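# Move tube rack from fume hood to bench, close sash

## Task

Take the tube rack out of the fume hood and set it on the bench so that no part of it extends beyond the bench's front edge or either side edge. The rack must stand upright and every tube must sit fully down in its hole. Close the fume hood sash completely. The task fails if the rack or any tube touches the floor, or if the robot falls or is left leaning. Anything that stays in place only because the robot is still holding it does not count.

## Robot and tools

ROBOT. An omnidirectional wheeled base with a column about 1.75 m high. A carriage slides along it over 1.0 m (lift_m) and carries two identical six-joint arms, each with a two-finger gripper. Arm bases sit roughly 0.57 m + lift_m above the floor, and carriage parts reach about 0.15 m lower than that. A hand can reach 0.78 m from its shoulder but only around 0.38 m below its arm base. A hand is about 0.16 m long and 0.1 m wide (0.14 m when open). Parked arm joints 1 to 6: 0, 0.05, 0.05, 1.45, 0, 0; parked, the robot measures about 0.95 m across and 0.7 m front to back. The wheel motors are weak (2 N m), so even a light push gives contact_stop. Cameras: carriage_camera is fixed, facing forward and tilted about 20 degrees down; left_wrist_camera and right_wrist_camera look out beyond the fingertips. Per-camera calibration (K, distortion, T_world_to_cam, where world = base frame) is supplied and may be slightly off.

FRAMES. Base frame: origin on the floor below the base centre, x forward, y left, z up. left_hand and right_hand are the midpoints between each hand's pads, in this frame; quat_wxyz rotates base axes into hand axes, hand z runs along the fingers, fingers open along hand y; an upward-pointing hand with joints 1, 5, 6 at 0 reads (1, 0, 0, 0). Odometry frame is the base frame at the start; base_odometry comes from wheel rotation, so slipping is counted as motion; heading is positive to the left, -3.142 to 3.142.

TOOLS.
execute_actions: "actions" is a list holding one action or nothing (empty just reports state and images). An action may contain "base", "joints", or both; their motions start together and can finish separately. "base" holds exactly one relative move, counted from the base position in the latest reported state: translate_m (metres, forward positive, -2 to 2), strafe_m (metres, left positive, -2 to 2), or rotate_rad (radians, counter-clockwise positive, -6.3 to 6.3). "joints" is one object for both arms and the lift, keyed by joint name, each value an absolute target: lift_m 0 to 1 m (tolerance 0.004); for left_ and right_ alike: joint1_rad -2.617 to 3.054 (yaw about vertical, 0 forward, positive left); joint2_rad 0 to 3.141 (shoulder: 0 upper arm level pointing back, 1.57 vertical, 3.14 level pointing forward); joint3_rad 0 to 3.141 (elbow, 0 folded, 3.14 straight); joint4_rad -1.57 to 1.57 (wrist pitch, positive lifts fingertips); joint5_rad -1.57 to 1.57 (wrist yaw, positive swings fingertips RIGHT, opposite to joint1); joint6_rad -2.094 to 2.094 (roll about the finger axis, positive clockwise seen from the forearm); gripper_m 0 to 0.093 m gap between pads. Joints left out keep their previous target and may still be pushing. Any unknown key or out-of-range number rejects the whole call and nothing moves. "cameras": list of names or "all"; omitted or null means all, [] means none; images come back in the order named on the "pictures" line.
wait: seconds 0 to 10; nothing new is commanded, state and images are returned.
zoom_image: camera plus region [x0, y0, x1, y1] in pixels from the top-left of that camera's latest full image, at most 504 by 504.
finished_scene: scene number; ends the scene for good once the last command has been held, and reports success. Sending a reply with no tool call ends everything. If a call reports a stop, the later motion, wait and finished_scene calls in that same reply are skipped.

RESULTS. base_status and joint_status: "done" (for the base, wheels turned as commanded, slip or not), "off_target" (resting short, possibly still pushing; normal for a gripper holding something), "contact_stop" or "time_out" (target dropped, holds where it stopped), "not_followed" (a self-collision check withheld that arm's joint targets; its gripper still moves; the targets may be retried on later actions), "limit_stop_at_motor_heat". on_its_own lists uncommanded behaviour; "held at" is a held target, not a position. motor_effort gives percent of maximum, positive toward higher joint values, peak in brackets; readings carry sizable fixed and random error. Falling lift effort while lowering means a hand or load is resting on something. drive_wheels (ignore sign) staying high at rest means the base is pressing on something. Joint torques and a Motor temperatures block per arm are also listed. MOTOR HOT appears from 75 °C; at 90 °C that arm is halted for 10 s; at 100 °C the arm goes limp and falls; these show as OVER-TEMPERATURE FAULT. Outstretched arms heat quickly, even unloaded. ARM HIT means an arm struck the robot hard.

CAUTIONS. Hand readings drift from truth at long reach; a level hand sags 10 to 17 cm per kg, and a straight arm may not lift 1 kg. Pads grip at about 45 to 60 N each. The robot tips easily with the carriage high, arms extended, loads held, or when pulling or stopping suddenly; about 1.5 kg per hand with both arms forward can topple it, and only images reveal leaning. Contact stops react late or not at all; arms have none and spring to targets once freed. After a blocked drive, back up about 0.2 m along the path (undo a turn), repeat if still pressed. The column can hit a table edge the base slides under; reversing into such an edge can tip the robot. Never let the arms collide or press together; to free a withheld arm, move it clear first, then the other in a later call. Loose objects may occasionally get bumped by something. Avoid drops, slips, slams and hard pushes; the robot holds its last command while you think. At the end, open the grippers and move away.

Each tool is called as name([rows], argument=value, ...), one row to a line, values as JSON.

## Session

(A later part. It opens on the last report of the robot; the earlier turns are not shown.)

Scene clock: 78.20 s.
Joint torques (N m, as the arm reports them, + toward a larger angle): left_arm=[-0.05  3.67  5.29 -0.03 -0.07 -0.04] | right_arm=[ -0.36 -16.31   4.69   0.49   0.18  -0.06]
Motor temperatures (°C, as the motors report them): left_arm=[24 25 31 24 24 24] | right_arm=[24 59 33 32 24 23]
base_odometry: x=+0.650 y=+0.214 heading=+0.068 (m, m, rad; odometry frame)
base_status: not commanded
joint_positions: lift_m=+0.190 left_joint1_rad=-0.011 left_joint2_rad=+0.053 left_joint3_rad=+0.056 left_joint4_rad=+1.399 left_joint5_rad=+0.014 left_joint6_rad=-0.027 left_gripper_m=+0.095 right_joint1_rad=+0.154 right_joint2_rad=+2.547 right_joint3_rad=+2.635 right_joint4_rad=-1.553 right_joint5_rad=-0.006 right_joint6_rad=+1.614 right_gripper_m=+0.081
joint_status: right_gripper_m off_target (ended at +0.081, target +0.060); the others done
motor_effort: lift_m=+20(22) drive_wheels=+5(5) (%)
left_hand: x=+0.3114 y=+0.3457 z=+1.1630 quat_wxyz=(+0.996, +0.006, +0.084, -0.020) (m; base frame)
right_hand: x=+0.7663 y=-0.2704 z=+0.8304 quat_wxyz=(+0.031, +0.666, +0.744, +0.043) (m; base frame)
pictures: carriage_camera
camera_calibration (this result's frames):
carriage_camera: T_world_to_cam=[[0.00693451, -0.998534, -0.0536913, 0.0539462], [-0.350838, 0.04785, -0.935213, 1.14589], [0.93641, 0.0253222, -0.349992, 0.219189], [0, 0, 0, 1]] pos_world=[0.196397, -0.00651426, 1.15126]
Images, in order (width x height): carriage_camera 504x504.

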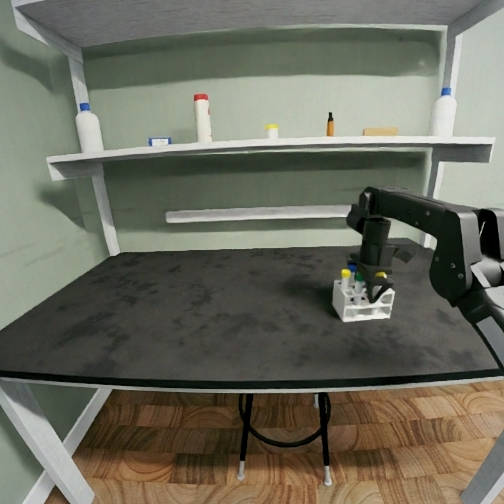

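Touching. Release, rise, back off and inspect.

execute_actions([
  {"joints":{"right_gripper_m":0.093}},
], cameras=[])

execute_actions([
  {"joints":{"lift_m":0.32}},
], cameras=[])

execute_actions([
  {"base":{"translate_m":-0.35},"joints":{"right_joint1_rad":-0.6}},
], cameras=[])

execute_actions([
  {"joints":{"lift_m":0.0,"right_joint2_rad":1.2,"right_joint3_rad":0.93,"right_joint4_rad":0.3,"right_joint1_rad":-1.2}},
], cameras=["carriage_camera"])

zoom_image(camera="carriage_camera", region=[260, 130, 400, 270])

Scene clock: 81.33 s.
Joint torques (N m, as the arm reports them, + toward a larger angle): left_arm=[-0.06  3.73  5.27 -0.02 -0.05 -0.01] | right_arm=[ -0.4  -16.21   4.73   0.54   0.19  -0.09]
Motor temperatures (°C, as the motors report them): left_arm=[24 25 32 24 24 24] | right_arm=[24 60 33 32 24 23]
base_odometry: x=+0.650 y=+0.214 heading=+0.068 (m, m, rad; odometry frame)
base_status: not commanded
joint_positions: lift_m=+0.190 left_joint1_rad=-0.011 left_joint2_rad=+0.053 left_joint3_rad=+0.056 left_joint4_rad=+1.399 left_joint5_rad=+0.014 left_joint6_rad=-0.027 left_gripper_m=+0.095 right_joint1_rad=+0.154 right_joint2_rad=+2.547 right_joint3_rad=+2.635 right_joint4_rad=-1.554 right_joint5_rad=-0.007 right_joint6_rad=+1.614 right_gripper_m=+0.093
joint_status: all done
motor_effort: lift_m=+20(21) drive_wheels=+4(5) (%)
left_hand: x=+0.3114 y=+0.3457 z=+1.1630 quat_wxyz=(+0.996, +0.006, +0.084, -0.020) (m; base frame)
right_hand: x=+0.7660 y=-0.2702 z=+0.8304 quat_wxyz=(+0.030, +0.666, +0.744, +0.043) (m; base frame)
pictures: none
No camera images: the call's "cameras" was empty. Leave "cameras" out to get every camera's image.

Scene clock: 82.40 s.
Joint torques (N m, as the arm reports them, + toward a larger angle): left_arm=[-0.03  3.56  5.29 -0.01 -0.08 -0.02] | right_arm=[ -0.33 -16.03   4.64   0.51   0.17  -0.09]
Motor temperatures (°C, as the motors report them): left_arm=[24 25 32 24 24 24] | right_arm=[24 60 33 32 24 23]
base_odometry: x=+0.650 y=+0.214 heading=+0.068 (m, m, rad; odometry frame)
base_status: not commanded
joint_positions: lift_m=+0.320 left_joint1_rad=-0.011 left_joint2_rad=+0.053 left_joint3_rad=+0.056 left_joint4_rad=+1.399 left_joint5_rad=+0.014 left_joint6_rad=-0.027 left_gripper_m=+0.095 right_joint1_rad=+0.154 right_joint2_rad=+2.545 right_joint3_rad=+2.635 right_joint4_rad=-1.552 right_joint5_rad=-0.006 right_joint6_rad=+1.614 right_gripper_m=+0.093
joint_status: all done
motor_effort: lift_m=+24(29) drive_wheels=+5(5) (%)
left_hand: x=+0.3114 y=+0.3457 z=+1.2926 quat_wxyz=(+0.996, +0.006, +0.084, -0.020) (m; base frame)
right_hand: x=+0.7664 y=-0.2703 z=+0.9612 quat_wxyz=(+0.032, +0.666, +0.744, +0.044) (m; base frame)
pictures: none
No camera images: the call's "cameras" was empty. Leave "cameras" out to get every camera's image.

Scene clock: 85.10 s.
Joint torques (N m, as the arm reports them, + toward a larger angle): left_arm=[-0.02  3.61  5.28 -0.03 -0.03 -0.02] | right_arm=[  0.54 -16.39   4.73   0.46   0.07  -0.09]
Motor temperatures (°C, as the motors report them): left_arm=[24 25 32 24 24 24] | right_arm=[24 61 33 32 24 23]
base_odometry: x=+0.301 y=+0.190 heading=+0.068 (m, m, rad; odometry frame)
base_status: done
joint_positions: lift_m=+0.320 left_joint1_rad=-0.011 left_joint2_rad=+0.053 left_joint3_rad=+0.056 left_joint4_rad=+1.398 left_joint5_rad=+0.014 left_joint6_rad=-0.027 left_gripper_m=+0.095 right_joint1_rad=-0.607 right_joint2_rad=+2.547 right_joint3_rad=+2.635 right_joint4_rad=-1.545 right_joint5_rad=+0.004 right_joint6_rad=+1.614 right_gripper_m=+0.093
joint_status: all done
motor_effort: lift_m=+24(24) drive_wheels=-2(49) (%)
left_hand: x=+0.3115 y=+0.3456 z=+1.2926 quat_wxyz=(+0.996, +0.006, +0.085, -0.020) (m; base frame)
right_hand: x=+0.6837 y=-0.6375 z=+0.9607 quat_wxyz=(+0.051, +0.894, +0.444, +0.026) (m; base frame)
pictures: none
No camera images: the call's "cameras" was empty. Leave "cameras" out to get every camera's image.

Scene clock: 87.07 s.
Joint torques (N m, as the arm reports them, + toward a larger angle): left_arm=[-0.04  3.68  5.33 -0.03 -0.06 -0.05] | right_arm=[ 0.14 -6.66  7.35  2.11 -0.04 -0.16]
Motor temperatures (°C, as the motors report them): left_arm=[24 25 32 24 24 24] | right_arm=[24 60 33 32 24 23]
base_odometry: x=+0.301 y=+0.190 heading=+0.068 (m, m, rad; odometry frame)
base_status: not commanded
joint_positions: lift_m=+0.000 left_joint1_rad=-0.011 left_joint2_rad=+0.053 left_joint3_rad=+0.056 left_joint4_rad=+1.398 left_joint5_rad=+0.014 left_joint6_rad=-0.027 left_gripper_m=+0.095 right_joint1_rad=-1.201 right_joint2_rad=+1.214 right_joint3_rad=+0.935 right_joint4_rad=+0.288 right_joint5_rad=+0.004 right_joint6_rad=+1.614 right_gripper_m=+0.093
joint_status: all done
motor_effort: lift_m=+23(22) drive_wheels=+1(2) (%)
left_hand: x=+0.3116 y=+0.3456 z=+0.9728 quat_wxyz=(+0.996, +0.006, +0.085, -0.020) (m; base frame)
right_hand: x=+0.4220 y=-0.7459 z=+0.8953 quat_wxyz=(+0.695, +0.695, +0.113, +0.144) (m; base frame)
pictures: carriage_camera
camera_calibration (this result's frames):
carriage_camera: T_world_to_cam=[[0.00693451, -0.998534, -0.0536913, 0.0437349], [-0.350838, 0.04785, -0.935213, 0.968028], [0.93641, 0.0253222, -0.349992, 0.152626], [0, 0, 0, 1]] pos_world=[0.196397, -0.00651426, 0.961079]
Images, in order (width x height): carriage_camera 504x504.

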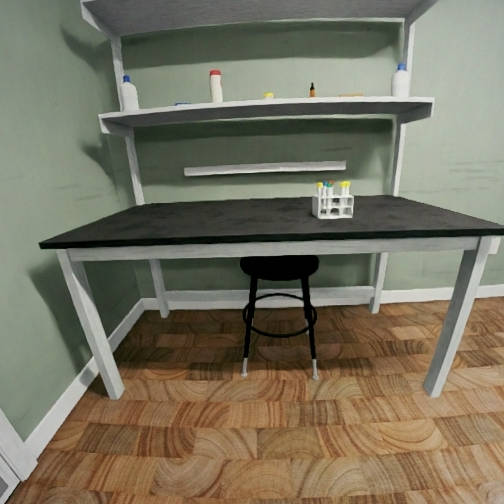

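Region (260, 130, 400, 270) of carriage_camera's 504x504 image, scaled by 3.600, with more detail than that image has.

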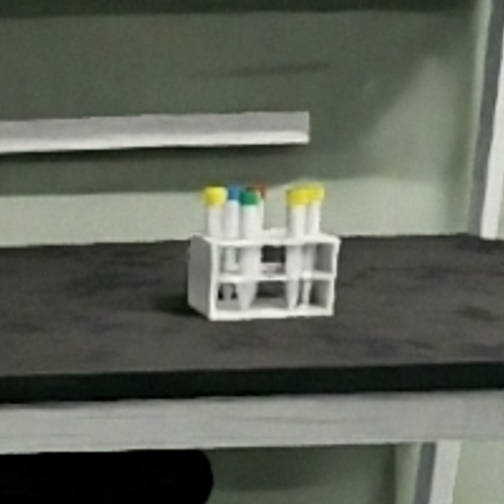

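execute_actions([
  {"base":{"translate_m":-0.3},"joints":{"lift_m":0.78,"right_gripper_m":0}},
], cameras=[])

execute_actions([
  {"base":{"rotate_rad":-1.57},"joints":{"right_joint1_rad":0,"right_joint2_rad":2.0,"right_joint3_rad":1.92,"right_joint4_rad":-1.0,"right_joint6_rad":1.57}},
], cameras=[])

execute_actions([
  {"base":{"strafe_m":-0.42}},
], cameras=[])

execute_actions([
  {"base":{"translate_m":1.2}},
], cameras=["carriage_camera","right_wrist_camera"])

Scene clock: 93.63 s.
Joint torques (N m, as the arm reports them, + toward a larger angle): left_arm=[-0.06  3.69  5.6  -0.01 -0.03 -0.02] | right_arm=[ 0.18 -6.1   7.29  1.98 -0.01 -0.16]
Motor temperatures (°C, as the motors report them): left_arm=[24 25 32 24 24 24] | right_arm=[24 57 34 35 24 23]
base_odometry: x=+0.002 y=+0.170 heading=+0.068 (m, m, rad; odometry frame)
base_status: done
joint_positions: lift_m=+0.780 left_joint1_rad=-0.011 left_joint2_rad=+0.053 left_joint3_rad=+0.056 left_joint4_rad=+1.398 left_joint5_rad=+0.014 left_joint6_rad=-0.027 left_gripper_m=+0.095 right_joint1_rad=-1.201 right_joint2_rad=+1.209 right_joint3_rad=+0.935 right_joint4_rad=+0.305 right_joint5_rad=+0.002 right_joint6_rad=+1.614 right_gripper_m=+0.000
joint_status: all done
motor_effort: lift_m=+24(29) drive_wheels=-1(32) (%)
left_hand: x=+0.3117 y=+0.3456 z=+1.7526 quat_wxyz=(+0.996, +0.006, +0.085, -0.020) (m; base frame)
right_hand: x=+0.4219 y=-0.7445 z=+1.6814 quat_wxyz=(+0.703, +0.687, +0.113, +0.146) (m; base frame)
pictures: none
No camera images: the call's "cameras" was empty. Leave "cameras" out to get every camera's image.

Scene clock: 96.73 s.
Joint torques (N m, as the arm reports them, + toward a larger angle): left_arm=[-0.06  3.8   5.28  0.04 -0.03 -0.03] | right_arm=[  0.27 -13.43   7.86   1.1    0.1   -0.22]
Motor temperatures (°C, as the motors report them): left_arm=[24 25 32 24 24 24] | right_arm=[24 57 35 35 24 23]
base_odometry: x=+0.002 y=+0.170 heading=-1.501 (m, m, rad; odometry frame)
base_status: done
joint_positions: lift_m=+0.780 left_joint1_rad=-0.011 left_joint2_rad=+0.053 left_joint3_rad=+0.056 left_joint4_rad=+1.397 left_joint5_rad=+0.014 left_joint6_rad=-0.027 left_gripper_m=+0.095 right_joint1_rad=-0.004 right_joint2_rad=+2.006 right_joint3_rad=+1.904 right_joint4_rad=-0.994 right_joint5_rad=-0.002 right_joint6_rad=+1.576 right_gripper_m=+0.000
joint_status: all done
motor_effort: lift_m=+24(24) drive_wheels=+7(37) (%)
left_hand: x=+0.3118 y=+0.3456 z=+1.7526 quat_wxyz=(+0.996, +0.006, +0.085, -0.020) (m; base frame)
right_hand: x=+0.7625 y=-0.3500 z=+1.4909 quat_wxyz=(+0.166, +0.690, +0.684, +0.167) (m; base frame)
pictures: none
No camera images: the call's "cameras" was empty. Leave "cameras" out to get every camera's image.

Scene clock: 99.60 s.
Joint torques (N m, as the arm reports them, + toward a larger angle): left_arm=[-0.13  3.71  5.31  0.03 -0.06 -0.03] | right_arm=[  0.32 -13.53   7.97   1.11   0.11  -0.23]
Motor temperatures (°C, as the motors report them): left_arm=[24 25 32 24 24 24] | right_arm=[24 57 35 35 24 23]
base_odometry: x=-0.417 y=+0.141 heading=-1.502 (m, m, rad; odometry frame)
base_status: done
joint_positions: lift_m=+0.780 left_joint1_rad=-0.011 left_joint2_rad=+0.053 left_joint3_rad=+0.056 left_joint4_rad=+1.397 left_joint5_rad=+0.014 left_joint6_rad=-0.027 left_gripper_m=+0.095 right_joint1_rad=-0.002 right_joint2_rad=+2.006 right_joint3_rad=+1.904 right_joint4_rad=-0.994 right_joint5_rad=-0.002 right_joint6_rad=+1.576 right_gripper_m=+0.000
joint_status: not commanded
motor_effort: lift_m=+24(24) drive_wheels=-4(30) (%)
left_hand: x=+0.3118 y=+0.3456 z=+1.7526 quat_wxyz=(+0.996, +0.006, +0.085, -0.020) (m; base frame)
right_hand: x=+0.7625 y=-0.3495 z=+1.4909 quat_wxyz=(+0.165, +0.690, +0.685, +0.167) (m; base frame)
pictures: none
No camera images: the call's "cameras" was empty. Leave "cameras" out to get every camera's image.

Scene clock: 104.30 s.
Joint torques (N m, as the arm reports them, + toward a larger angle): left_arm=[ 0.08  3.7   5.49 -0.01 -0.05 -0.04] | right_arm=[  0.17 -13.55   7.86   1.12   0.1   -0.22]
Motor temperatures (°C, as the motors report them): left_arm=[24 25 32 24 24 24] | right_arm=[24 57 35 34 24 23]
base_odometry: x=-0.336 y=-1.057 heading=-1.503 (m, m, rad; odometry frame)
base_status: done
joint_positions: lift_m=+0.780 left_joint1_rad=-0.011 left_joint2_rad=+0.053 left_joint3_rad=+0.056 left_joint4_rad=+1.397 left_joint5_rad=+0.014 left_joint6_rad=-0.027 left_gripper_m=+0.095 right_joint1_rad=-0.002 right_joint2_rad=+2.006 right_joint3_rad=+1.904 right_joint4_rad=-0.996 right_joint5_rad=-0.002 right_joint6_rad=+1.576 right_gripper_m=+0.000
joint_status: not commanded
motor_effort: lift_m=+24(24) drive_wheels=-6(33) (%)
left_hand: x=+0.3118 y=+0.3456 z=+1.7526 quat_wxyz=(+0.996, +0.006, +0.085, -0.020) (m; base frame)
right_hand: x=+0.7620 y=-0.3495 z=+1.4906 quat_wxyz=(+0.165, +0.690, +0.685, +0.166) (m; base frame)
pictures: carriage_camera, right_wrist_camera
camera_calibration (this result's frames):
carriage_camera: T_world_to_cam=[[0.00693451, -0.998534, -0.0536913, 0.0856047], [-0.350838, 0.04785, -0.935213, 1.69733], [0.93641, 0.0253222, -0.349992, 0.425558], [0, 0, 0, 1]] pos_world=[0.196397, -0.00651426, 1.7409]
right_wrist_camera: T_world_to_cam=[[-0.944057, 0.0842841, -0.318829, 1.22173], [-0.128663, 0.796041, 0.591409, -0.495795], [0.303647, 0.599346, -0.740664, 1.19442], [0, 0, 0, 1]] pos_world=[0.726911, -0.424169, 1.5674]
Images, in order (width x height): carriage_camera 504x504, right_wrist_camera 504x504.

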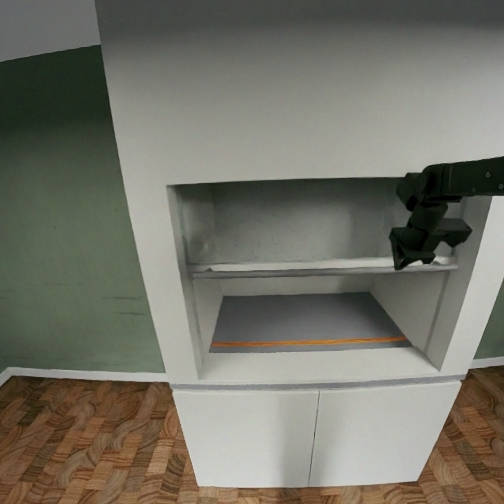

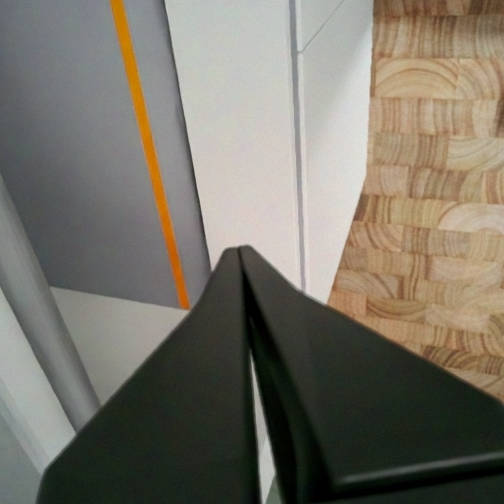

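execute_actions([
  {"base":{"strafe_m":0.15}},
], cameras=[])

execute_actions([
  {"base":{"translate_m":0.12}},
], cameras=["carriage_camera","right_wrist_camera"])

Scene clock: 107.97 s.
Joint torques (N m, as the arm reports them, + toward a larger angle): left_arm=[-0.01  3.64  5.32 -0.01 -0.03 -0.03] | right_arm=[  0.12 -13.59   7.96   1.12   0.07  -0.21]
Motor temperatures (°C, as the motors report them): left_arm=[24 25 32 24 24 24] | right_arm=[24 57 36 34 24 23]
base_odometry: x=-0.186 y=-1.046 heading=-1.503 (m, m, rad; odometry frame)
base_status: done
joint_positions: lift_m=+0.780 left_joint1_rad=-0.011 left_joint2_rad=+0.053 left_joint3_rad=+0.056 left_joint4_rad=+1.397 left_joint5_rad=+0.014 left_joint6_rad=-0.027 left_gripper_m=+0.095 right_joint1_rad=-0.002 right_joint2_rad=+2.006 right_joint3_rad=+1.904 right_joint4_rad=-0.997 right_joint5_rad=-0.001 right_joint6_rad=+1.576 right_gripper_m=+0.000
joint_status: not commanded
motor_effort: lift_m=+24(24) drive_wheels=-3(27) (%)
left_hand: x=+0.3118 y=+0.3456 z=+1.7526 quat_wxyz=(+0.996, +0.006, +0.085, -0.020) (m; base frame)
right_hand: x=+0.7619 y=-0.3492 z=+1.4906 quat_wxyz=(+0.165, +0.690, +0.685, +0.166) (m; base frame)
pictures: none
No camera images: the call's "cameras" was empty. Leave "cameras" out to get every camera's image.

Scene clock: 109.63 s.
Joint torques (N m, as the arm reports them, + toward a larger angle): left_arm=[ 0.06  3.72  5.37  0.02 -0.06 -0.03] | right_arm=[  0.08 -13.47   7.81   1.13   0.09  -0.25]
Motor temperatures (°C, as the motors report them): left_arm=[24 25 32 24 24 24] | right_arm=[24 57 36 34 24 23]
base_odometry: x=-0.177 y=-1.166 heading=-1.502 (m, m, rad; odometry frame)
base_status: done
joint_positions: lift_m=+0.780 left_joint1_rad=-0.011 left_joint2_rad=+0.053 left_joint3_rad=+0.056 left_joint4_rad=+1.397 left_joint5_rad=+0.014 left_joint6_rad=-0.027 left_gripper_m=+0.095 right_joint1_rad=-0.002 right_joint2_rad=+2.006 right_joint3_rad=+1.904 right_joint4_rad=-0.998 right_joint5_rad=-0.001 right_joint6_rad=+1.576 right_gripper_m=+0.000
joint_status: not commanded
motor_effort: lift_m=+24(24) drive_wheels=-4(27) (%)
left_hand: x=+0.3118 y=+0.3456 z=+1.7526 quat_wxyz=(+0.996, +0.006, +0.085, -0.020) (m; base frame)
right_hand: x=+0.7616 y=-0.3492 z=+1.4905 quat_wxyz=(+0.164, +0.690, +0.685, +0.166) (m; base frame)
pictures: carriage_camera, right_wrist_camera
camera_calibration (this result's frames):
carriage_camera: T_world_to_cam=[[0.00693451, -0.998534, -0.0536913, 0.0856047], [-0.350838, 0.04785, -0.935213, 1.69733], [0.93641, 0.0253222, -0.349992, 0.425558], [0, 0, 0, 1]] pos_world=[0.196397, -0.00651426, 1.7409]
right_wrist_camera: T_world_to_cam=[[-0.944592, 0.0836202, -0.317416, 1.2194], [-0.128229, 0.796164, 0.591337, -0.496164], [0.302163, 0.599275, -0.741328, 1.1963], [0, 0, 0, 1]] pos_world=[0.726739, -0.423853, 1.56731]
Images, in order (width x height): carriage_camera 504x504, right_wrist_camera 504x504.

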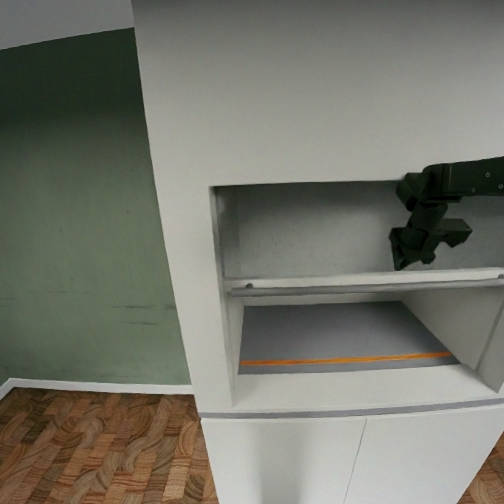

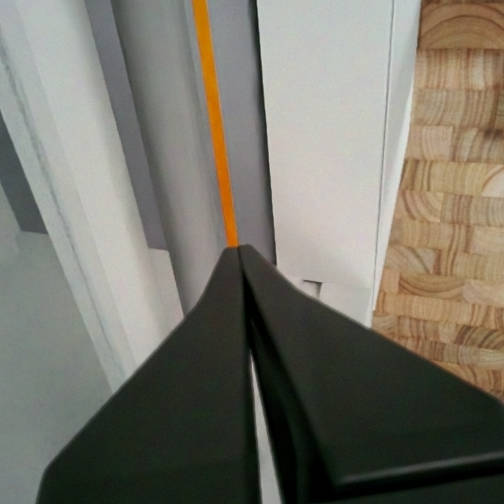

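execute_actions([
  {"base":{"translate_m":0.05}},
], cameras=["carriage_camera","right_wrist_camera"])

Scene clock: 111.67 s.
Joint torques (N m, as the arm reports them, + toward a larger angle): left_arm=[ 0.06  3.67  5.37 -0.01 -0.03 -0.04] | right_arm=[ 0.01 -5.39  8.88  3.02  0.1  -0.23]
Motor temperatures (°C, as the motors report them): left_arm=[24 25 32 24 24 24] | right_arm=[24 56 36 35 24 23]
base_odometry: x=-0.174 y=-1.208 heading=-1.503 (m, m, rad; odometry frame)
base_status: translate_m contact_stop (by the wheels' count: +0.041 of +0.050)
joint_positions: lift_m=+0.780 left_joint1_rad=-0.011 left_joint2_rad=+0.053 left_joint3_rad=+0.056 left_joint4_rad=+1.396 left_joint5_rad=+0.014 left_joint6_rad=-0.027 left_gripper_m=+0.095 right_joint1_rad=+0.001 right_joint2_rad=+1.928 right_joint3_rad=+1.883 right_joint4_rad=-1.278 right_joint5_rad=-0.002 right_joint6_rad=+1.575 right_gripper_m=+0.000
joint_status: not commanded
motor_effort: lift_m=+24(24) drive_wheels=+23(58) (%)
left_hand: x=+0.3122 y=+0.3456 z=+1.7525 quat_wxyz=(+0.996, +0.006, +0.086, -0.020) (m; base frame)
right_hand: x=+0.6891 y=-0.3478 z=+1.4934 quat_wxyz=(+0.087, +0.703, +0.700, +0.088) (m; base frame)
pictures: carriage_camera, right_wrist_camera
camera_calibration (this result's frames):
carriage_camera: T_world_to_cam=[[0.00693451, -0.998534, -0.0536913, 0.0856047], [-0.350838, 0.04785, -0.935213, 1.69733], [0.93641, 0.0253222, -0.349992, 0.425558], [0, 0, 0, 1]] pos_world=[0.196397, -0.00651426, 1.7409]
right_wrist_camera: T_world_to_cam=[[-0.991633, 0.0806194, -0.100817, 0.859633], [0.00313015, 0.795786, 0.60557, -0.620143], [0.129049, 0.600188, -0.78938, 1.41097], [0, 0, 0, 1]] pos_world=[0.672297, -0.422649, 1.576]
Images, in order (width x height): carriage_camera 504x504, right_wrist_camera 504x504.

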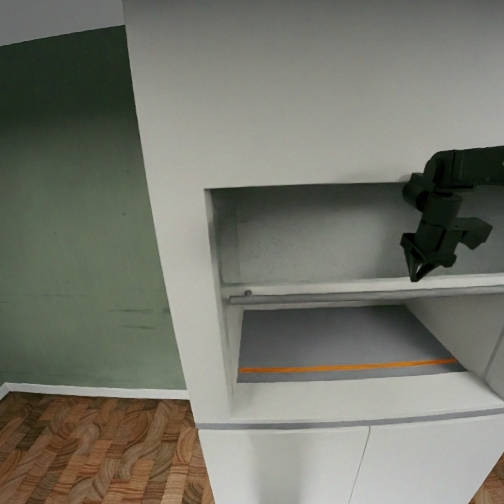

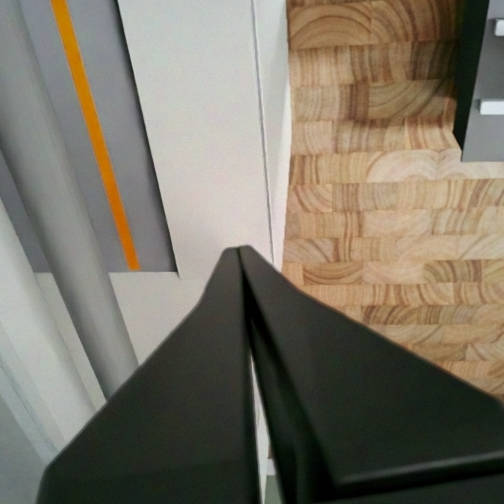

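execute_actions([
  {"base":{"translate_m":-0.12},"joints":{"right_joint2_rad":2.0,"right_joint3_rad":1.9,"right_joint4_rad":-1.1,"right_joint6_rad":0,"lift_m":0.8}},
])

execute_actions([
  {"base":{"translate_m":0.14}},
])

Scene clock: 118.73 s.
Joint torques (N m, as the arm reports them, + toward a larger angle): left_arm=[ 0.    3.54  5.35  0.03 -0.03 -0.04] | right_arm=[ -0.13 -12.54   8.48   1.09   0.01  -0.24]
Motor temperatures (°C, as the motors report them): left_arm=[24 25 32 24 24 24] | right_arm=[24 54 37 39 24 23]
base_odometry: x=-0.182 y=-1.088 heading=-1.503 (m, m, rad; odometry frame)
base_status: done
joint_positions: lift_m=+0.800 left_joint1_rad=-0.011 left_joint2_rad=+0.053 left_joint3_rad=+0.056 left_joint4_rad=+1.395 left_joint5_rad=+0.014 left_joint6_rad=-0.027 left_gripper_m=+0.095 right_joint1_rad=+0.001 right_joint2_rad=+1.997 right_joint3_rad=+1.873 right_joint4_rad=-1.109 right_joint5_rad=-0.002 right_joint6_rad=+0.008 right_gripper_m=+0.000
joint_status: all done
motor_effort: lift_m=+25(31) drive_wheels=+5(25) (%)
left_hand: x=+0.3124 y=+0.3456 z=+1.7724 quat_wxyz=(+0.996, +0.006, +0.086, -0.020) (m; base frame)
right_hand: x=+0.7302 y=-0.3478 z=+1.4932 quat_wxyz=(+0.168, +0.003, +0.986, +0.002) (m; base frame)
pictures: carriage_camera, left_wrist_camera, right_wrist_camera
camera_calibration (this result's frames):
carriage_camera: T_world_to_cam=[[0.00693451, -0.998534, -0.0536913, 0.0866738], [-0.350838, 0.04785, -0.935213, 1.71595], [0.93641, 0.0253222, -0.349992, 0.432527], [0, 0, 0, 1]] pos_world=[0.196397, -0.00651426, 1.76082]
left_wrist_camera: T_world_to_cam=[[-0.0459785, -0.994168, -0.0975486, 0.53267], [0.653024, 0.0439839, -0.756059, 1.11349], [0.75594, -0.098464, 0.647193, -1.22002], [0, 0, 0, 1]] pos_world=[0.219617, 0.36046, 1.68341]
right_wrist_camera: T_world_to_cam=[[-0.127478, -0.986009, 0.107406, -0.412547], [-0.945447, 0.153533, 0.287329, 0.32429], [-0.299799, -0.0649184, -0.951791, 1.72986], [0, 0, 0, 1]] pos_world=[0.772619, -0.344264, 1.5976]
Images, in order (width x height): carriage_camera 504x504, left_wrist_camera 504x504, right_wrist_camera 504x504.

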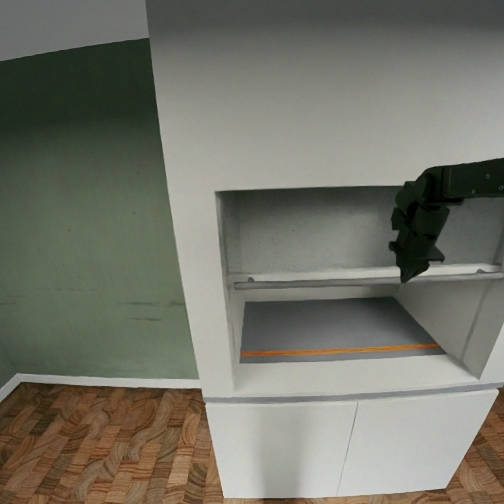

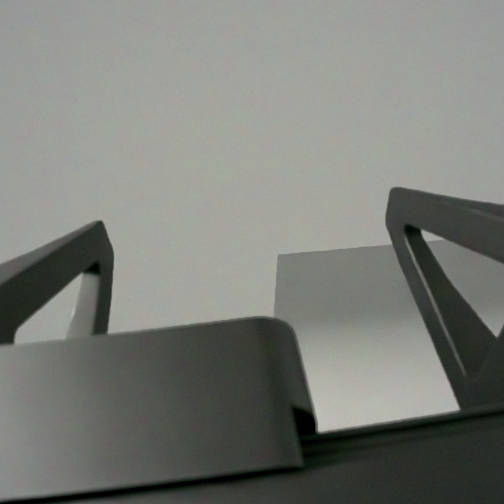

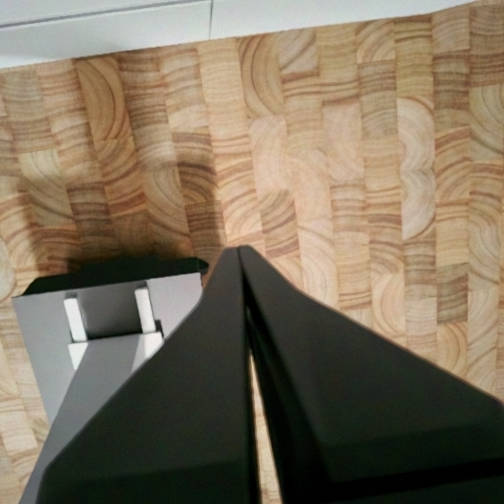

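Scene clock: 120.50 s.
Joint torques (N m, as the arm reports them, + toward a larger angle): left_arm=[ 0.06  3.67  5.4   0.07 -0.04 -0.02] | right_arm=[-0.44 -5.03  8.68  3.23  0.02 -0.25]
Motor temperatures (°C, as the motors report them): left_arm=[24 25 32 24 24 24] | right_arm=[24 54 37 40 24 23]
base_odometry: x=-0.173 y=-1.217 heading=-1.504 (m, m, rad; odometry frame)
base_status: translate_m contact_stop (by the wheels' count: +0.129 of +0.140)
joint_positions: lift_m=+0.800 left_joint1_rad=-0.011 left_joint2_rad=+0.053 left_joint3_rad=+0.056 left_joint4_rad=+1.393 left_joint5_rad=+0.014 left_joint6_rad=-0.027 left_gripper_m=+0.095 right_joint1_rad=+0.005 right_joint2_rad=+1.924 right_joint3_rad=+1.865 right_joint4_rad=-1.422 right_joint5_rad=-0.001 right_joint6_rad=+0.008 right_gripper_m=+0.000
joint_status: not commanded
motor_effort: lift_m=+25(25) drive_wheels=+24(48) (%)
left_hand: x=+0.3127 y=+0.3456 z=+1.7723 quat_wxyz=(+0.996, +0.006, +0.087, -0.020) (m; base frame)
right_hand: x=+0.6505 y=-0.3465 z=+1.5035 quat_wxyz=(+0.045, +0.002, +0.999, +0.001) (m; base frame)
pictures: carriage_camera, left_wrist_camera, right_wrist_camera
camera_calibration (this result's frames):
carriage_camera: T_world_to_cam=[[0.00693451, -0.998534, -0.0536913, 0.0866721], [-0.350838, 0.04785, -0.935213, 1.71592], [0.93641, 0.0253222, -0.349992, 0.432516], [0, 0, 0, 1]] pos_world=[0.196397, -0.00651426, 1.76078]
left_wrist_camera: T_world_to_cam=[[-0.0461273, -0.994167, -0.0974946, 0.532624], [0.651869, 0.0439963, -0.757054, 1.11529], [0.756927, -0.0984747, 0.646037, -1.21849], [0, 0, 0, 1]] pos_world=[0.21985, 0.360458, 1.68346]
right_wrist_camera: T_world_to_cam=[[-0.0933578, -0.986287, 0.136097, -0.487945], [-0.846204, 0.150628, 0.511127, -0.156257], [-0.524618, -0.0674478, -0.848662, 1.70613], [0, 0, 0, 1]] pos_world=[0.717289, -0.342642, 1.5942]
Images, in order (width x height): carriage_camera 504x504, left_wrist_camera 504x504, right_wrist_camera 504x504.

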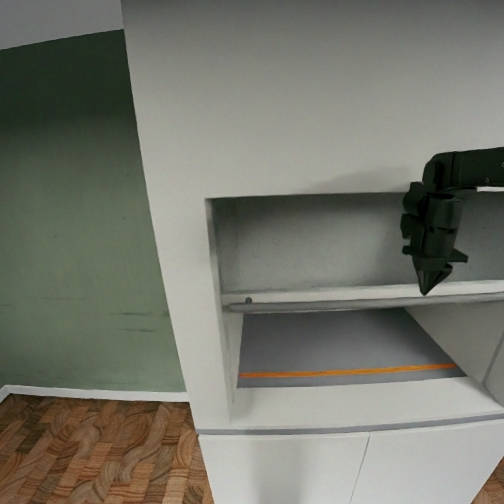

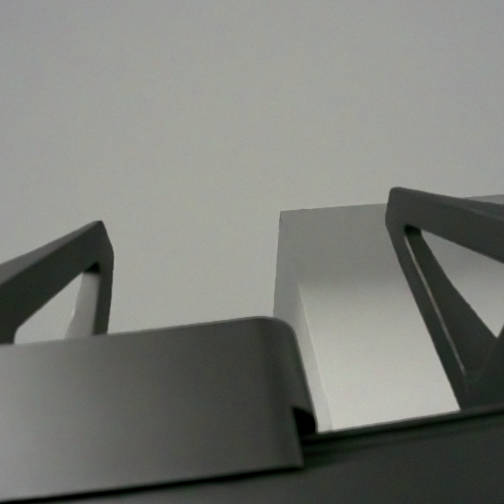

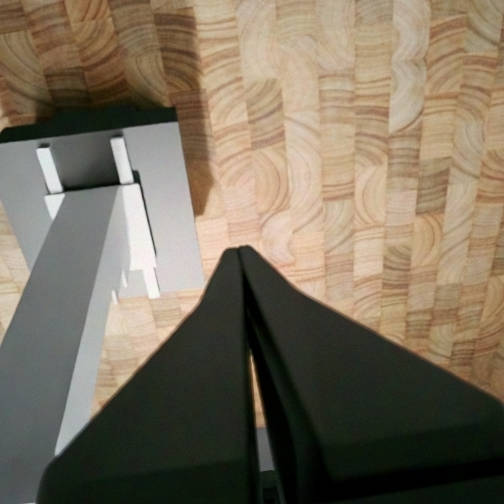

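execute_actions([
  {"joints":{"lift_m":0.55,"right_joint4_rad":-1.2,"right_joint2_rad":2.0,"right_joint3_rad":1.9}},
], cameras=["carriage_camera"])

execute_actions([
  {"joints":{"lift_m":0.35,"right_joint4_rad":-1.2}},
], cameras=["carriage_camera"])

Scene clock: 124.03 s.
Joint torques (N m, as the arm reports them, + toward a larger angle): left_arm=[-0.05  3.7   5.39  0.01 -0.05 -0.02] | right_arm=[-0.38 -7.56  4.61  0.21 -0.11 -0.16]
Motor temperatures (°C, as the motors report them): left_arm=[24 25 32 24 24 24] | right_arm=[24 52 37 41 24 23]
base_odometry: x=-0.173 y=-1.218 heading=-1.504 (m, m, rad; odometry frame)
base_status: not commanded
joint_positions: lift_m=+0.550 left_joint1_rad=-0.011 left_joint2_rad=+0.053 left_joint3_rad=+0.056 left_joint4_rad=+1.394 left_joint5_rad=+0.014 left_joint6_rad=-0.027 left_gripper_m=+0.095 right_joint1_rad=+0.005 right_joint2_rad=+1.942 right_joint3_rad=+1.927 right_joint4_rad=-1.070 right_joint5_rad=+0.008 right_joint6_rad=+0.001 right_gripper_m=+0.000
joint_status: right_joint2_rad off_target (ended at +1.942, target +2.000); right_joint4_rad off_target (ended at -1.070, target -1.200); the others done
motor_effort: lift_m=+19(20) drive_wheels=+6(24) (%)
left_hand: x=+0.3125 y=+0.3456 z=+1.5229 quat_wxyz=(+0.996, +0.006, +0.087, -0.020) (m; base frame)
right_hand: x=+0.7454 y=-0.3477 z=+1.2906 quat_wxyz=(+0.240, -0.001, +0.971, -0.003) (m; base frame)
pictures: carriage_camera
camera_calibration (this result's frames):
carriage_camera: T_world_to_cam=[[0.00693451, -0.998534, -0.0536913, 0.07328], [-0.350838, 0.04785, -0.935213, 1.48265], [0.93641, 0.0253222, -0.349992, 0.345218], [0, 0, 0, 1]] pos_world=[0.196397, -0.00651426, 1.51136]
Images, in order (width x height): carriage_camera 504x504.

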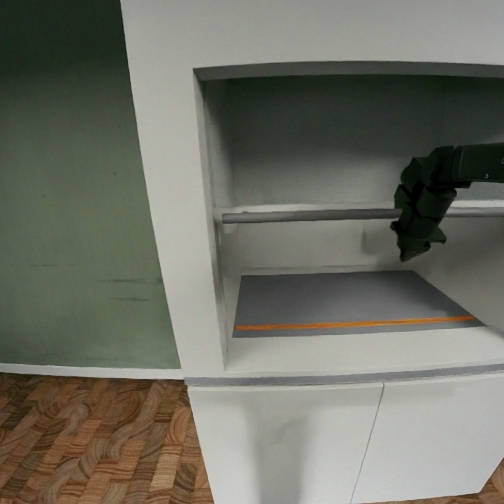

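Scene clock: 125.67 s.
Joint torques (N m, as the arm reports them, + toward a larger angle): left_arm=[-0.12  3.73  5.41  0.01 -0.06 -0.04] | right_arm=[-0.48  4.91 -2.78 -2.17  0.   -0.16]
Motor temperatures (°C, as the motors report them): left_arm=[24 25 32 24 24 24] | right_arm=[24 52 37 41 24 23]
base_odometry: x=-0.173 y=-1.218 heading=-1.504 (m, m, rad; odometry frame)
base_status: not commanded
joint_positions: lift_m=+0.351 left_joint1_rad=-0.011 left_joint2_rad=+0.053 left_joint3_rad=+0.056 left_joint4_rad=+1.395 left_joint5_rad=+0.014 left_joint6_rad=-0.027 left_gripper_m=+0.095 right_joint1_rad=+0.005 right_joint2_rad=+1.810 right_joint3_rad=+2.028 right_joint4_rad=-0.702 right_joint5_rad=+0.003 right_joint6_rad=+0.003 right_gripper_m=+0.000
joint_status: right_joint4_rad off_target (ended at -0.702, target -1.200); the others done
motor_effort: lift_m=+18(17) drive_wheels=+5(5) (%)
left_hand: x=+0.3125 y=+0.3456 z=+1.3231 quat_wxyz=(+0.996, +0.006, +0.087, -0.020) (m; base frame)
right_hand: x=+0.7952 y=-0.3465 z=+1.2600 quat_wxyz=(+0.517, +0.000, +0.856, +0.001) (m; base frame)
pictures: carriage_camera
camera_calibration (this result's frames):
carriage_camera: T_world_to_cam=[[0.00693451, -0.998534, -0.0536913, 0.0625528], [-0.350838, 0.04785, -0.935213, 1.29581], [0.93641, 0.0253222, -0.349992, 0.275293], [0, 0, 0, 1]] pos_world=[0.196397, -0.00651426, 1.31156]
Images, in order (width x height): carriage_camera 504x504.

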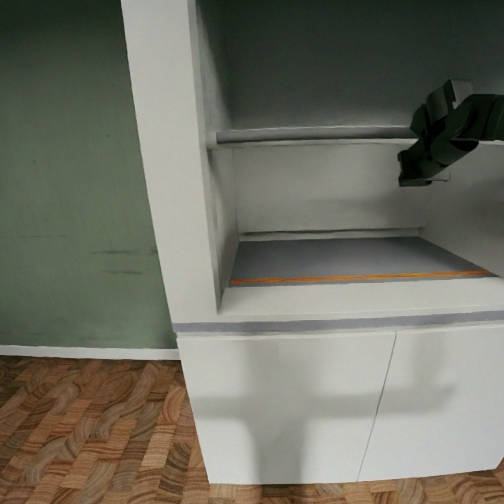

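execute_actions([
  {"joints":{"lift_m":0.62,"right_joint4_rad":-1.3}},
], cameras=[])

execute_actions([
  {"base":{"translate_m":0.07},"joints":{"right_joint4_rad":-1.4}},
], cameras=["carriage_camera"])

execute_actions([
  {"joints":{"lift_m":0.3,"right_joint4_rad":-1.5,"right_joint2_rad":2.15}},
], cameras=["carriage_camera"])

Scene clock: 129.10 s.
Joint torques (N m, as the arm reports them, + toward a larger angle): left_arm=[-0.06  3.72  5.46  0.   -0.01  0.  ] | right_arm=[ -0.51 -12.     4.75   0.74   0.01  -0.17]
Motor temperatures (°C, as the motors report them): left_arm=[24 25 32 24 24 24] | right_arm=[24 51 37 41 24 23]
base_odometry: x=-0.173 y=-1.218 heading=-1.504 (m, m, rad; odometry frame)
base_status: not commanded
joint_positions: lift_m=+0.620 left_joint1_rad=-0.011 left_joint2_rad=+0.053 left_joint3_rad=+0.056 left_joint4_rad=+1.395 left_joint5_rad=+0.014 left_joint6_rad=-0.027 left_gripper_m=+0.095 right_joint1_rad=+0.005 right_joint2_rad=+1.995 right_joint3_rad=+1.920 right_joint4_rad=-1.290 right_joint5_rad=+0.000 right_joint6_rad=+0.003 right_gripper_m=+0.000
joint_status: all done
on_its_own: right_joint2_rad moved +0.185 to your old target +2.000
motor_effort: lift_m=+24(27) drive_wheels=+7(9) (%)
left_hand: x=+0.3124 y=+0.3457 z=+1.5925 quat_wxyz=(+0.996, +0.006, +0.086, -0.020) (m; base frame)
right_hand: x=+0.6967 y=-0.3465 z=+1.3170 quat_wxyz=(+0.103, -0.001, +0.995, +0.000) (m; base frame)
pictures: none
No camera images: the call's "cameras" was empty. Leave "cameras" out to get every camera's image.

Scene clock: 130.43 s.
Joint torques (N m, as the arm reports them, + toward a larger angle): left_arm=[ 0.03  3.59  5.53  0.02 -0.04 -0.03] | right_arm=[ -0.42 -10.21   4.45   1.14   0.03  -0.13]
Motor temperatures (°C, as the motors report them): left_arm=[24 25 32 24 24 24] | right_arm=[24 51 37 41 24 23]
base_odometry: x=-0.168 y=-1.288 heading=-1.504 (m, m, rad; odometry frame)
base_status: done
joint_positions: lift_m=+0.620 left_joint1_rad=-0.011 left_joint2_rad=+0.053 left_joint3_rad=+0.056 left_joint4_rad=+1.395 left_joint5_rad=+0.014 left_joint6_rad=-0.027 left_gripper_m=+0.095 right_joint1_rad=+0.005 right_joint2_rad=+1.982 right_joint3_rad=+1.920 right_joint4_rad=-1.486 right_joint5_rad=+0.000 right_joint6_rad=+0.001 right_gripper_m=+0.000
joint_status: right_joint4_rad off_target (ended at -1.486, target -1.400)
motor_effort: lift_m=+24(23) drive_wheels=+5(31) (%)
left_hand: x=+0.3123 y=+0.3457 z=+1.5926 quat_wxyz=(+0.996, +0.006, +0.086, -0.020) (m; base frame)
right_hand: x=+0.6482 y=-0.3468 z=+1.3165 quat_wxyz=(+0.011, -0.002, +1.000, +0.000) (m; base frame)
pictures: carriage_camera
camera_calibration (this result's frames):
carriage_camera: T_world_to_cam=[[0.00693451, -0.998534, -0.0536913, 0.0770173], [-0.350838, 0.04785, -0.935213, 1.54775], [0.93641, 0.0253222, -0.349992, 0.369581], [0, 0, 0, 1]] pos_world=[0.196397, -0.00651426, 1.58096]
Images, in order (width x height): carriage_camera 504x504.

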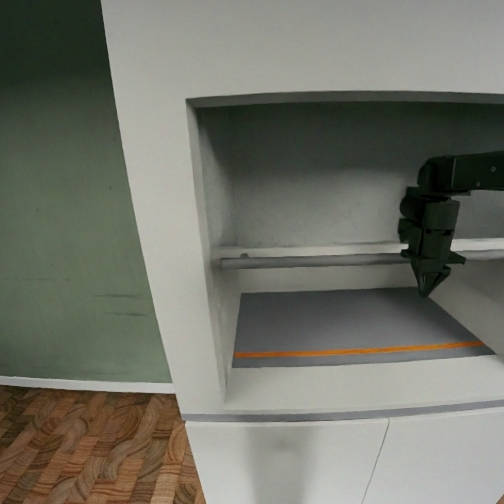

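Scene clock: 132.67 s.
Joint torques (N m, as the arm reports them, + toward a larger angle): left_arm=[-0.07  3.73  5.37  0.05 -0.03 -0.03] | right_arm=[-0.57 -2.2   2.8   0.76  0.   -0.07]
Motor temperatures (°C, as the motors report them): left_arm=[24 25 32 24 24 24] | right_arm=[24 50 36 40 24 23]
base_odometry: x=-0.168 y=-1.287 heading=-1.504 (m, m, rad; odometry frame)
base_status: not commanded
joint_positions: lift_m=+0.300 left_joint1_rad=-0.011 left_joint2_rad=+0.053 left_joint3_rad=+0.056 left_joint4_rad=+1.396 left_joint5_rad=+0.014 left_joint6_rad=-0.027 left_gripper_m=+0.095 right_joint1_rad=+0.005 right_joint2_rad=+2.030 right_joint3_rad=+1.939 right_joint4_rad=-1.561 right_joint5_rad=-0.002 right_joint6_rad=-0.008 right_gripper_m=+0.000
joint_status: right_joint2_rad off_target (ended at +2.030, target +2.150); right_joint4_rad off_target (ended at -1.561, target -1.500); the others done
motor_effort: lift_m=+19(19) drive_wheels=+17(17) (%)
left_hand: x=+0.3122 y=+0.3457 z=+1.2731 quat_wxyz=(+0.996, +0.006, +0.086, -0.020) (m; base frame)
right_hand: x=+0.6356 y=-0.3464 z=+0.9850 quat_wxyz=(-0.041, -0.006, +0.999, +0.001) (m; base frame)
pictures: carriage_camera
camera_calibration (this result's frames):
carriage_camera: T_world_to_cam=[[0.00693451, -0.998534, -0.0536913, 0.0598619], [-0.350838, 0.04785, -0.935213, 1.24893], [0.93641, 0.0253222, -0.349992, 0.257751], [0, 0, 0, 1]] pos_world=[0.196397, -0.00651426, 1.26144]
Images, in order (width x height): carriage_camera 504x504.

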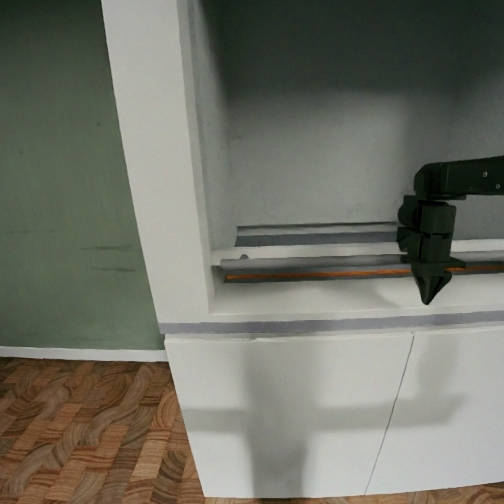

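execute_actions([
  {"joints":{"lift_m":0.52,"right_joint2_rad":2.0,"right_joint4_rad":-1.4}},
], cameras=[])

execute_actions([
  {"base":{"translate_m":-0.3}},
], cameras=[])

execute_actions([
  {"joints":{"lift_m":0.48,"right_joint2_rad":2.0,"right_joint3_rad":1.92,"right_joint4_rad":-1.0,"right_joint6_rad":1.57}},
], cameras=[])

execute_actions([
  {"base":{"translate_m":0.18}},
])

Scene clock: 135.73 s.
Joint torques (N m, as the arm reports them, + toward a larger angle): left_arm=[ 0.04  3.81  5.42  0.07 -0.03 -0.04] | right_arm=[ -0.35 -12.3    7.32   1.01   0.05  -0.08]
Motor temperatures (°C, as the motors report them): left_arm=[24 25 32 24 24 24] | right_arm=[24 50 36 39 24 23]
base_odometry: x=-0.168 y=-1.287 heading=-1.504 (m, m, rad; odometry frame)
base_status: not commanded
joint_positions: lift_m=+0.520 left_joint1_rad=-0.011 left_joint2_rad=+0.053 left_joint3_rad=+0.056 left_joint4_rad=+1.396 left_joint5_rad=+0.014 left_joint6_rad=-0.027 left_gripper_m=+0.095 right_joint1_rad=+0.005 right_joint2_rad=+2.004 right_joint3_rad=+1.881 right_joint4_rad=-1.480 right_joint5_rad=-0.002 right_joint6_rad=-0.008 right_gripper_m=+0.000
joint_status: right_joint4_rad off_target (ended at -1.480, target -1.400); the others done
motor_effort: lift_m=+24(31) drive_wheels=+7(17) (%)
left_hand: x=+0.3122 y=+0.3457 z=+1.4925 quat_wxyz=(+0.996, +0.006, +0.086, -0.020) (m; base frame)
right_hand: x=+0.6422 y=-0.3463 z=+1.1987 quat_wxyz=(-0.017, -0.006, +1.000, +0.001) (m; base frame)
pictures: none
No camera images: the call's "cameras" was empty. Leave "cameras" out to get every camera's image.

Scene clock: 138.20 s.
Joint torques (N m, as the arm reports them, + toward a larger angle): left_arm=[ 0.01  3.59  5.43  0.   -0.03 -0.02] | right_arm=[ -0.43 -12.28   7.51   0.51   0.02  -0.07]
Motor temperatures (°C, as the motors report them): left_arm=[24 25 32 24 24 24] | right_arm=[24 50 36 38 24 23]
base_odometry: x=-0.189 y=-0.988 heading=-1.503 (m, m, rad; odometry frame)
base_status: done
joint_positions: lift_m=+0.520 left_joint1_rad=-0.011 left_joint2_rad=+0.053 left_joint3_rad=+0.056 left_joint4_rad=+1.396 left_joint5_rad=+0.014 left_joint6_rad=-0.027 left_gripper_m=+0.095 right_joint1_rad=+0.005 right_joint2_rad=+2.002 right_joint3_rad=+1.881 right_joint4_rad=-1.405 right_joint5_rad=-0.002 right_joint6_rad=-0.007 right_gripper_m=+0.000
joint_status: not commanded
on_its_own: right_joint4_rad moved +0.076 to your old target -1.400
motor_effort: lift_m=+24(24) drive_wheels=+11(23) (%)
left_hand: x=+0.3121 y=+0.3457 z=+1.4926 quat_wxyz=(+0.996, +0.006, +0.086, -0.020) (m; base frame)
right_hand: x=+0.6607 y=-0.3462 z=+1.1997 quat_wxyz=(+0.022, -0.006, +1.000, +0.001) (m; base frame)
pictures: none
No camera images: the call's "cameras" was empty. Leave "cameras" out to get every camera's image.

Scene clock: 139.93 s.
Joint torques (N m, as the arm reports them, + toward a larger angle): left_arm=[-0.02  3.77  5.42  0.02 -0.05 -0.03] | right_arm=[ -0.37 -13.43   7.71   1.19   0.14  -0.09]
Motor temperatures (°C, as the motors report them): left_arm=[24 25 32 24 24 24] | right_arm=[24 50 37 38 24 23]
base_odometry: x=-0.189 y=-0.988 heading=-1.503 (m, m, rad; odometry frame)
base_status: not commanded
joint_positions: lift_m=+0.480 left_joint1_rad=-0.011 left_joint2_rad=+0.053 left_joint3_rad=+0.056 left_joint4_rad=+1.397 left_joint5_rad=+0.014 left_joint6_rad=-0.027 left_gripper_m=+0.095 right_joint1_rad=+0.005 right_joint2_rad=+2.005 right_joint3_rad=+1.905 right_joint4_rad=-1.003 right_joint5_rad=-0.002 right_joint6_rad=+1.562 right_gripper_m=+0.000
joint_status: all done
motor_effort: lift_m=+22(22) drive_wheels=+12(12) (%)
left_hand: x=+0.3119 y=+0.3457 z=+1.4527 quat_wxyz=(+0.996, +0.006, +0.085, -0.020) (m; base frame)
right_hand: x=+0.7606 y=-0.3458 z=+1.1910 quat_wxyz=(+0.163, +0.683, +0.693, +0.164) (m; base frame)
pictures: none
No camera images: the call's "cameras" was empty. Leave "cameras" out to get every camera's image.

Scene clock: 141.90 s.
Joint torques (N m, as the arm reports them, + toward a larger angle): left_arm=[ 0.    3.78  5.48  0.01 -0.03 -0.03] | right_arm=[ -0.39 -13.36   7.69   1.17   0.12  -0.13]
Motor temperatures (°C, as the motors report them): left_arm=[24 25 32 24 24 24] | right_arm=[24 50 37 38 24 23]
base_odometry: x=-0.177 y=-1.168 heading=-1.504 (m, m, rad; odometry frame)
base_status: done
joint_positions: lift_m=+0.480 left_joint1_rad=-0.011 left_joint2_rad=+0.053 left_joint3_rad=+0.056 left_joint4_rad=+1.398 left_joint5_rad=+0.014 left_joint6_rad=-0.027 left_gripper_m=+0.095 right_joint1_rad=+0.005 right_joint2_rad=+2.005 right_joint3_rad=+1.905 right_joint4_rad=-1.003 right_joint5_rad=-0.002 right_joint6_rad=+1.562 right_gripper_m=+0.000
joint_status: not commanded
motor_effort: lift_m=+22(22) drive_wheels=-3(27) (%)
left_hand: x=+0.3117 y=+0.3457 z=+1.4528 quat_wxyz=(+0.996, +0.006, +0.085, -0.020) (m; base frame)
right_hand: x=+0.7607 y=-0.3458 z=+1.1911 quat_wxyz=(+0.164, +0.683, +0.693, +0.165) (m; base frame)
pictures: carriage_camera, left_wrist_camera, right_wrist_camera
camera_calibration (this result's frames):
carriage_camera: T_world_to_cam=[[0.00693451, -0.998534, -0.0536913, 0.0695069], [-0.350838, 0.04785, -0.935213, 1.41693], [0.93641, 0.0253222, -0.349992, 0.320624], [0, 0, 0, 1]] pos_world=[0.196397, -0.00651426, 1.44108]
left_wrist_camera: T_world_to_cam=[[-0.0456541, -0.994211, -0.0972684, 0.501041], [0.655034, 0.0437209, -0.754333, 0.869213], [0.754219, -0.0981526, 0.649246, -1.01522], [0, 0, 0, 1]] pos_world=[0.219207, 0.360491, 1.36354]
right_wrist_camera: T_world_to_cam=[[-0.946866, 0.0633938, -0.315318, 1.11542], [-0.142278, 0.79668, 0.587416, -0.30639], [0.288446, 0.601068, -0.74533, 0.988412], [0, 0, 0, 1]] pos_world=[0.72746, -0.420719, 1.26838]
Images, in order (width x height): carriage_camera 504x504, left_wrist_camera 504x504, right_wrist_camera 504x504.

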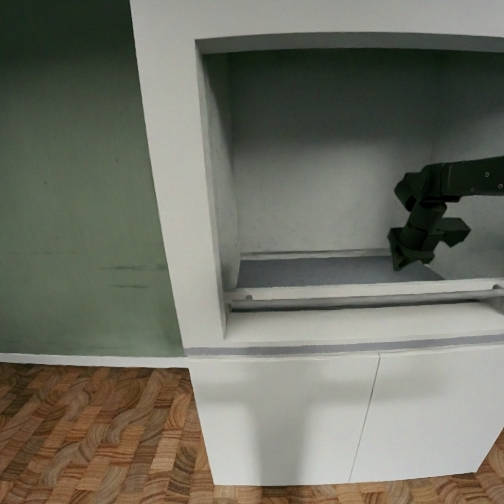

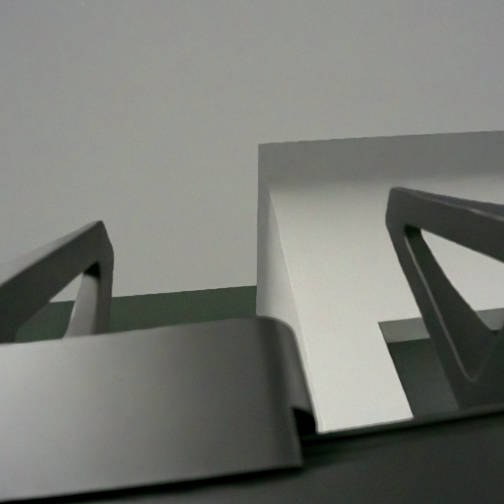

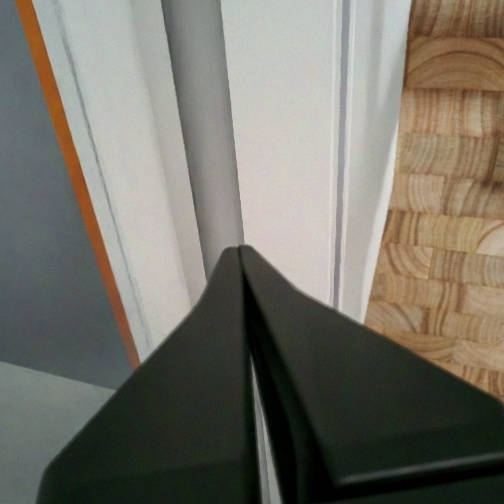

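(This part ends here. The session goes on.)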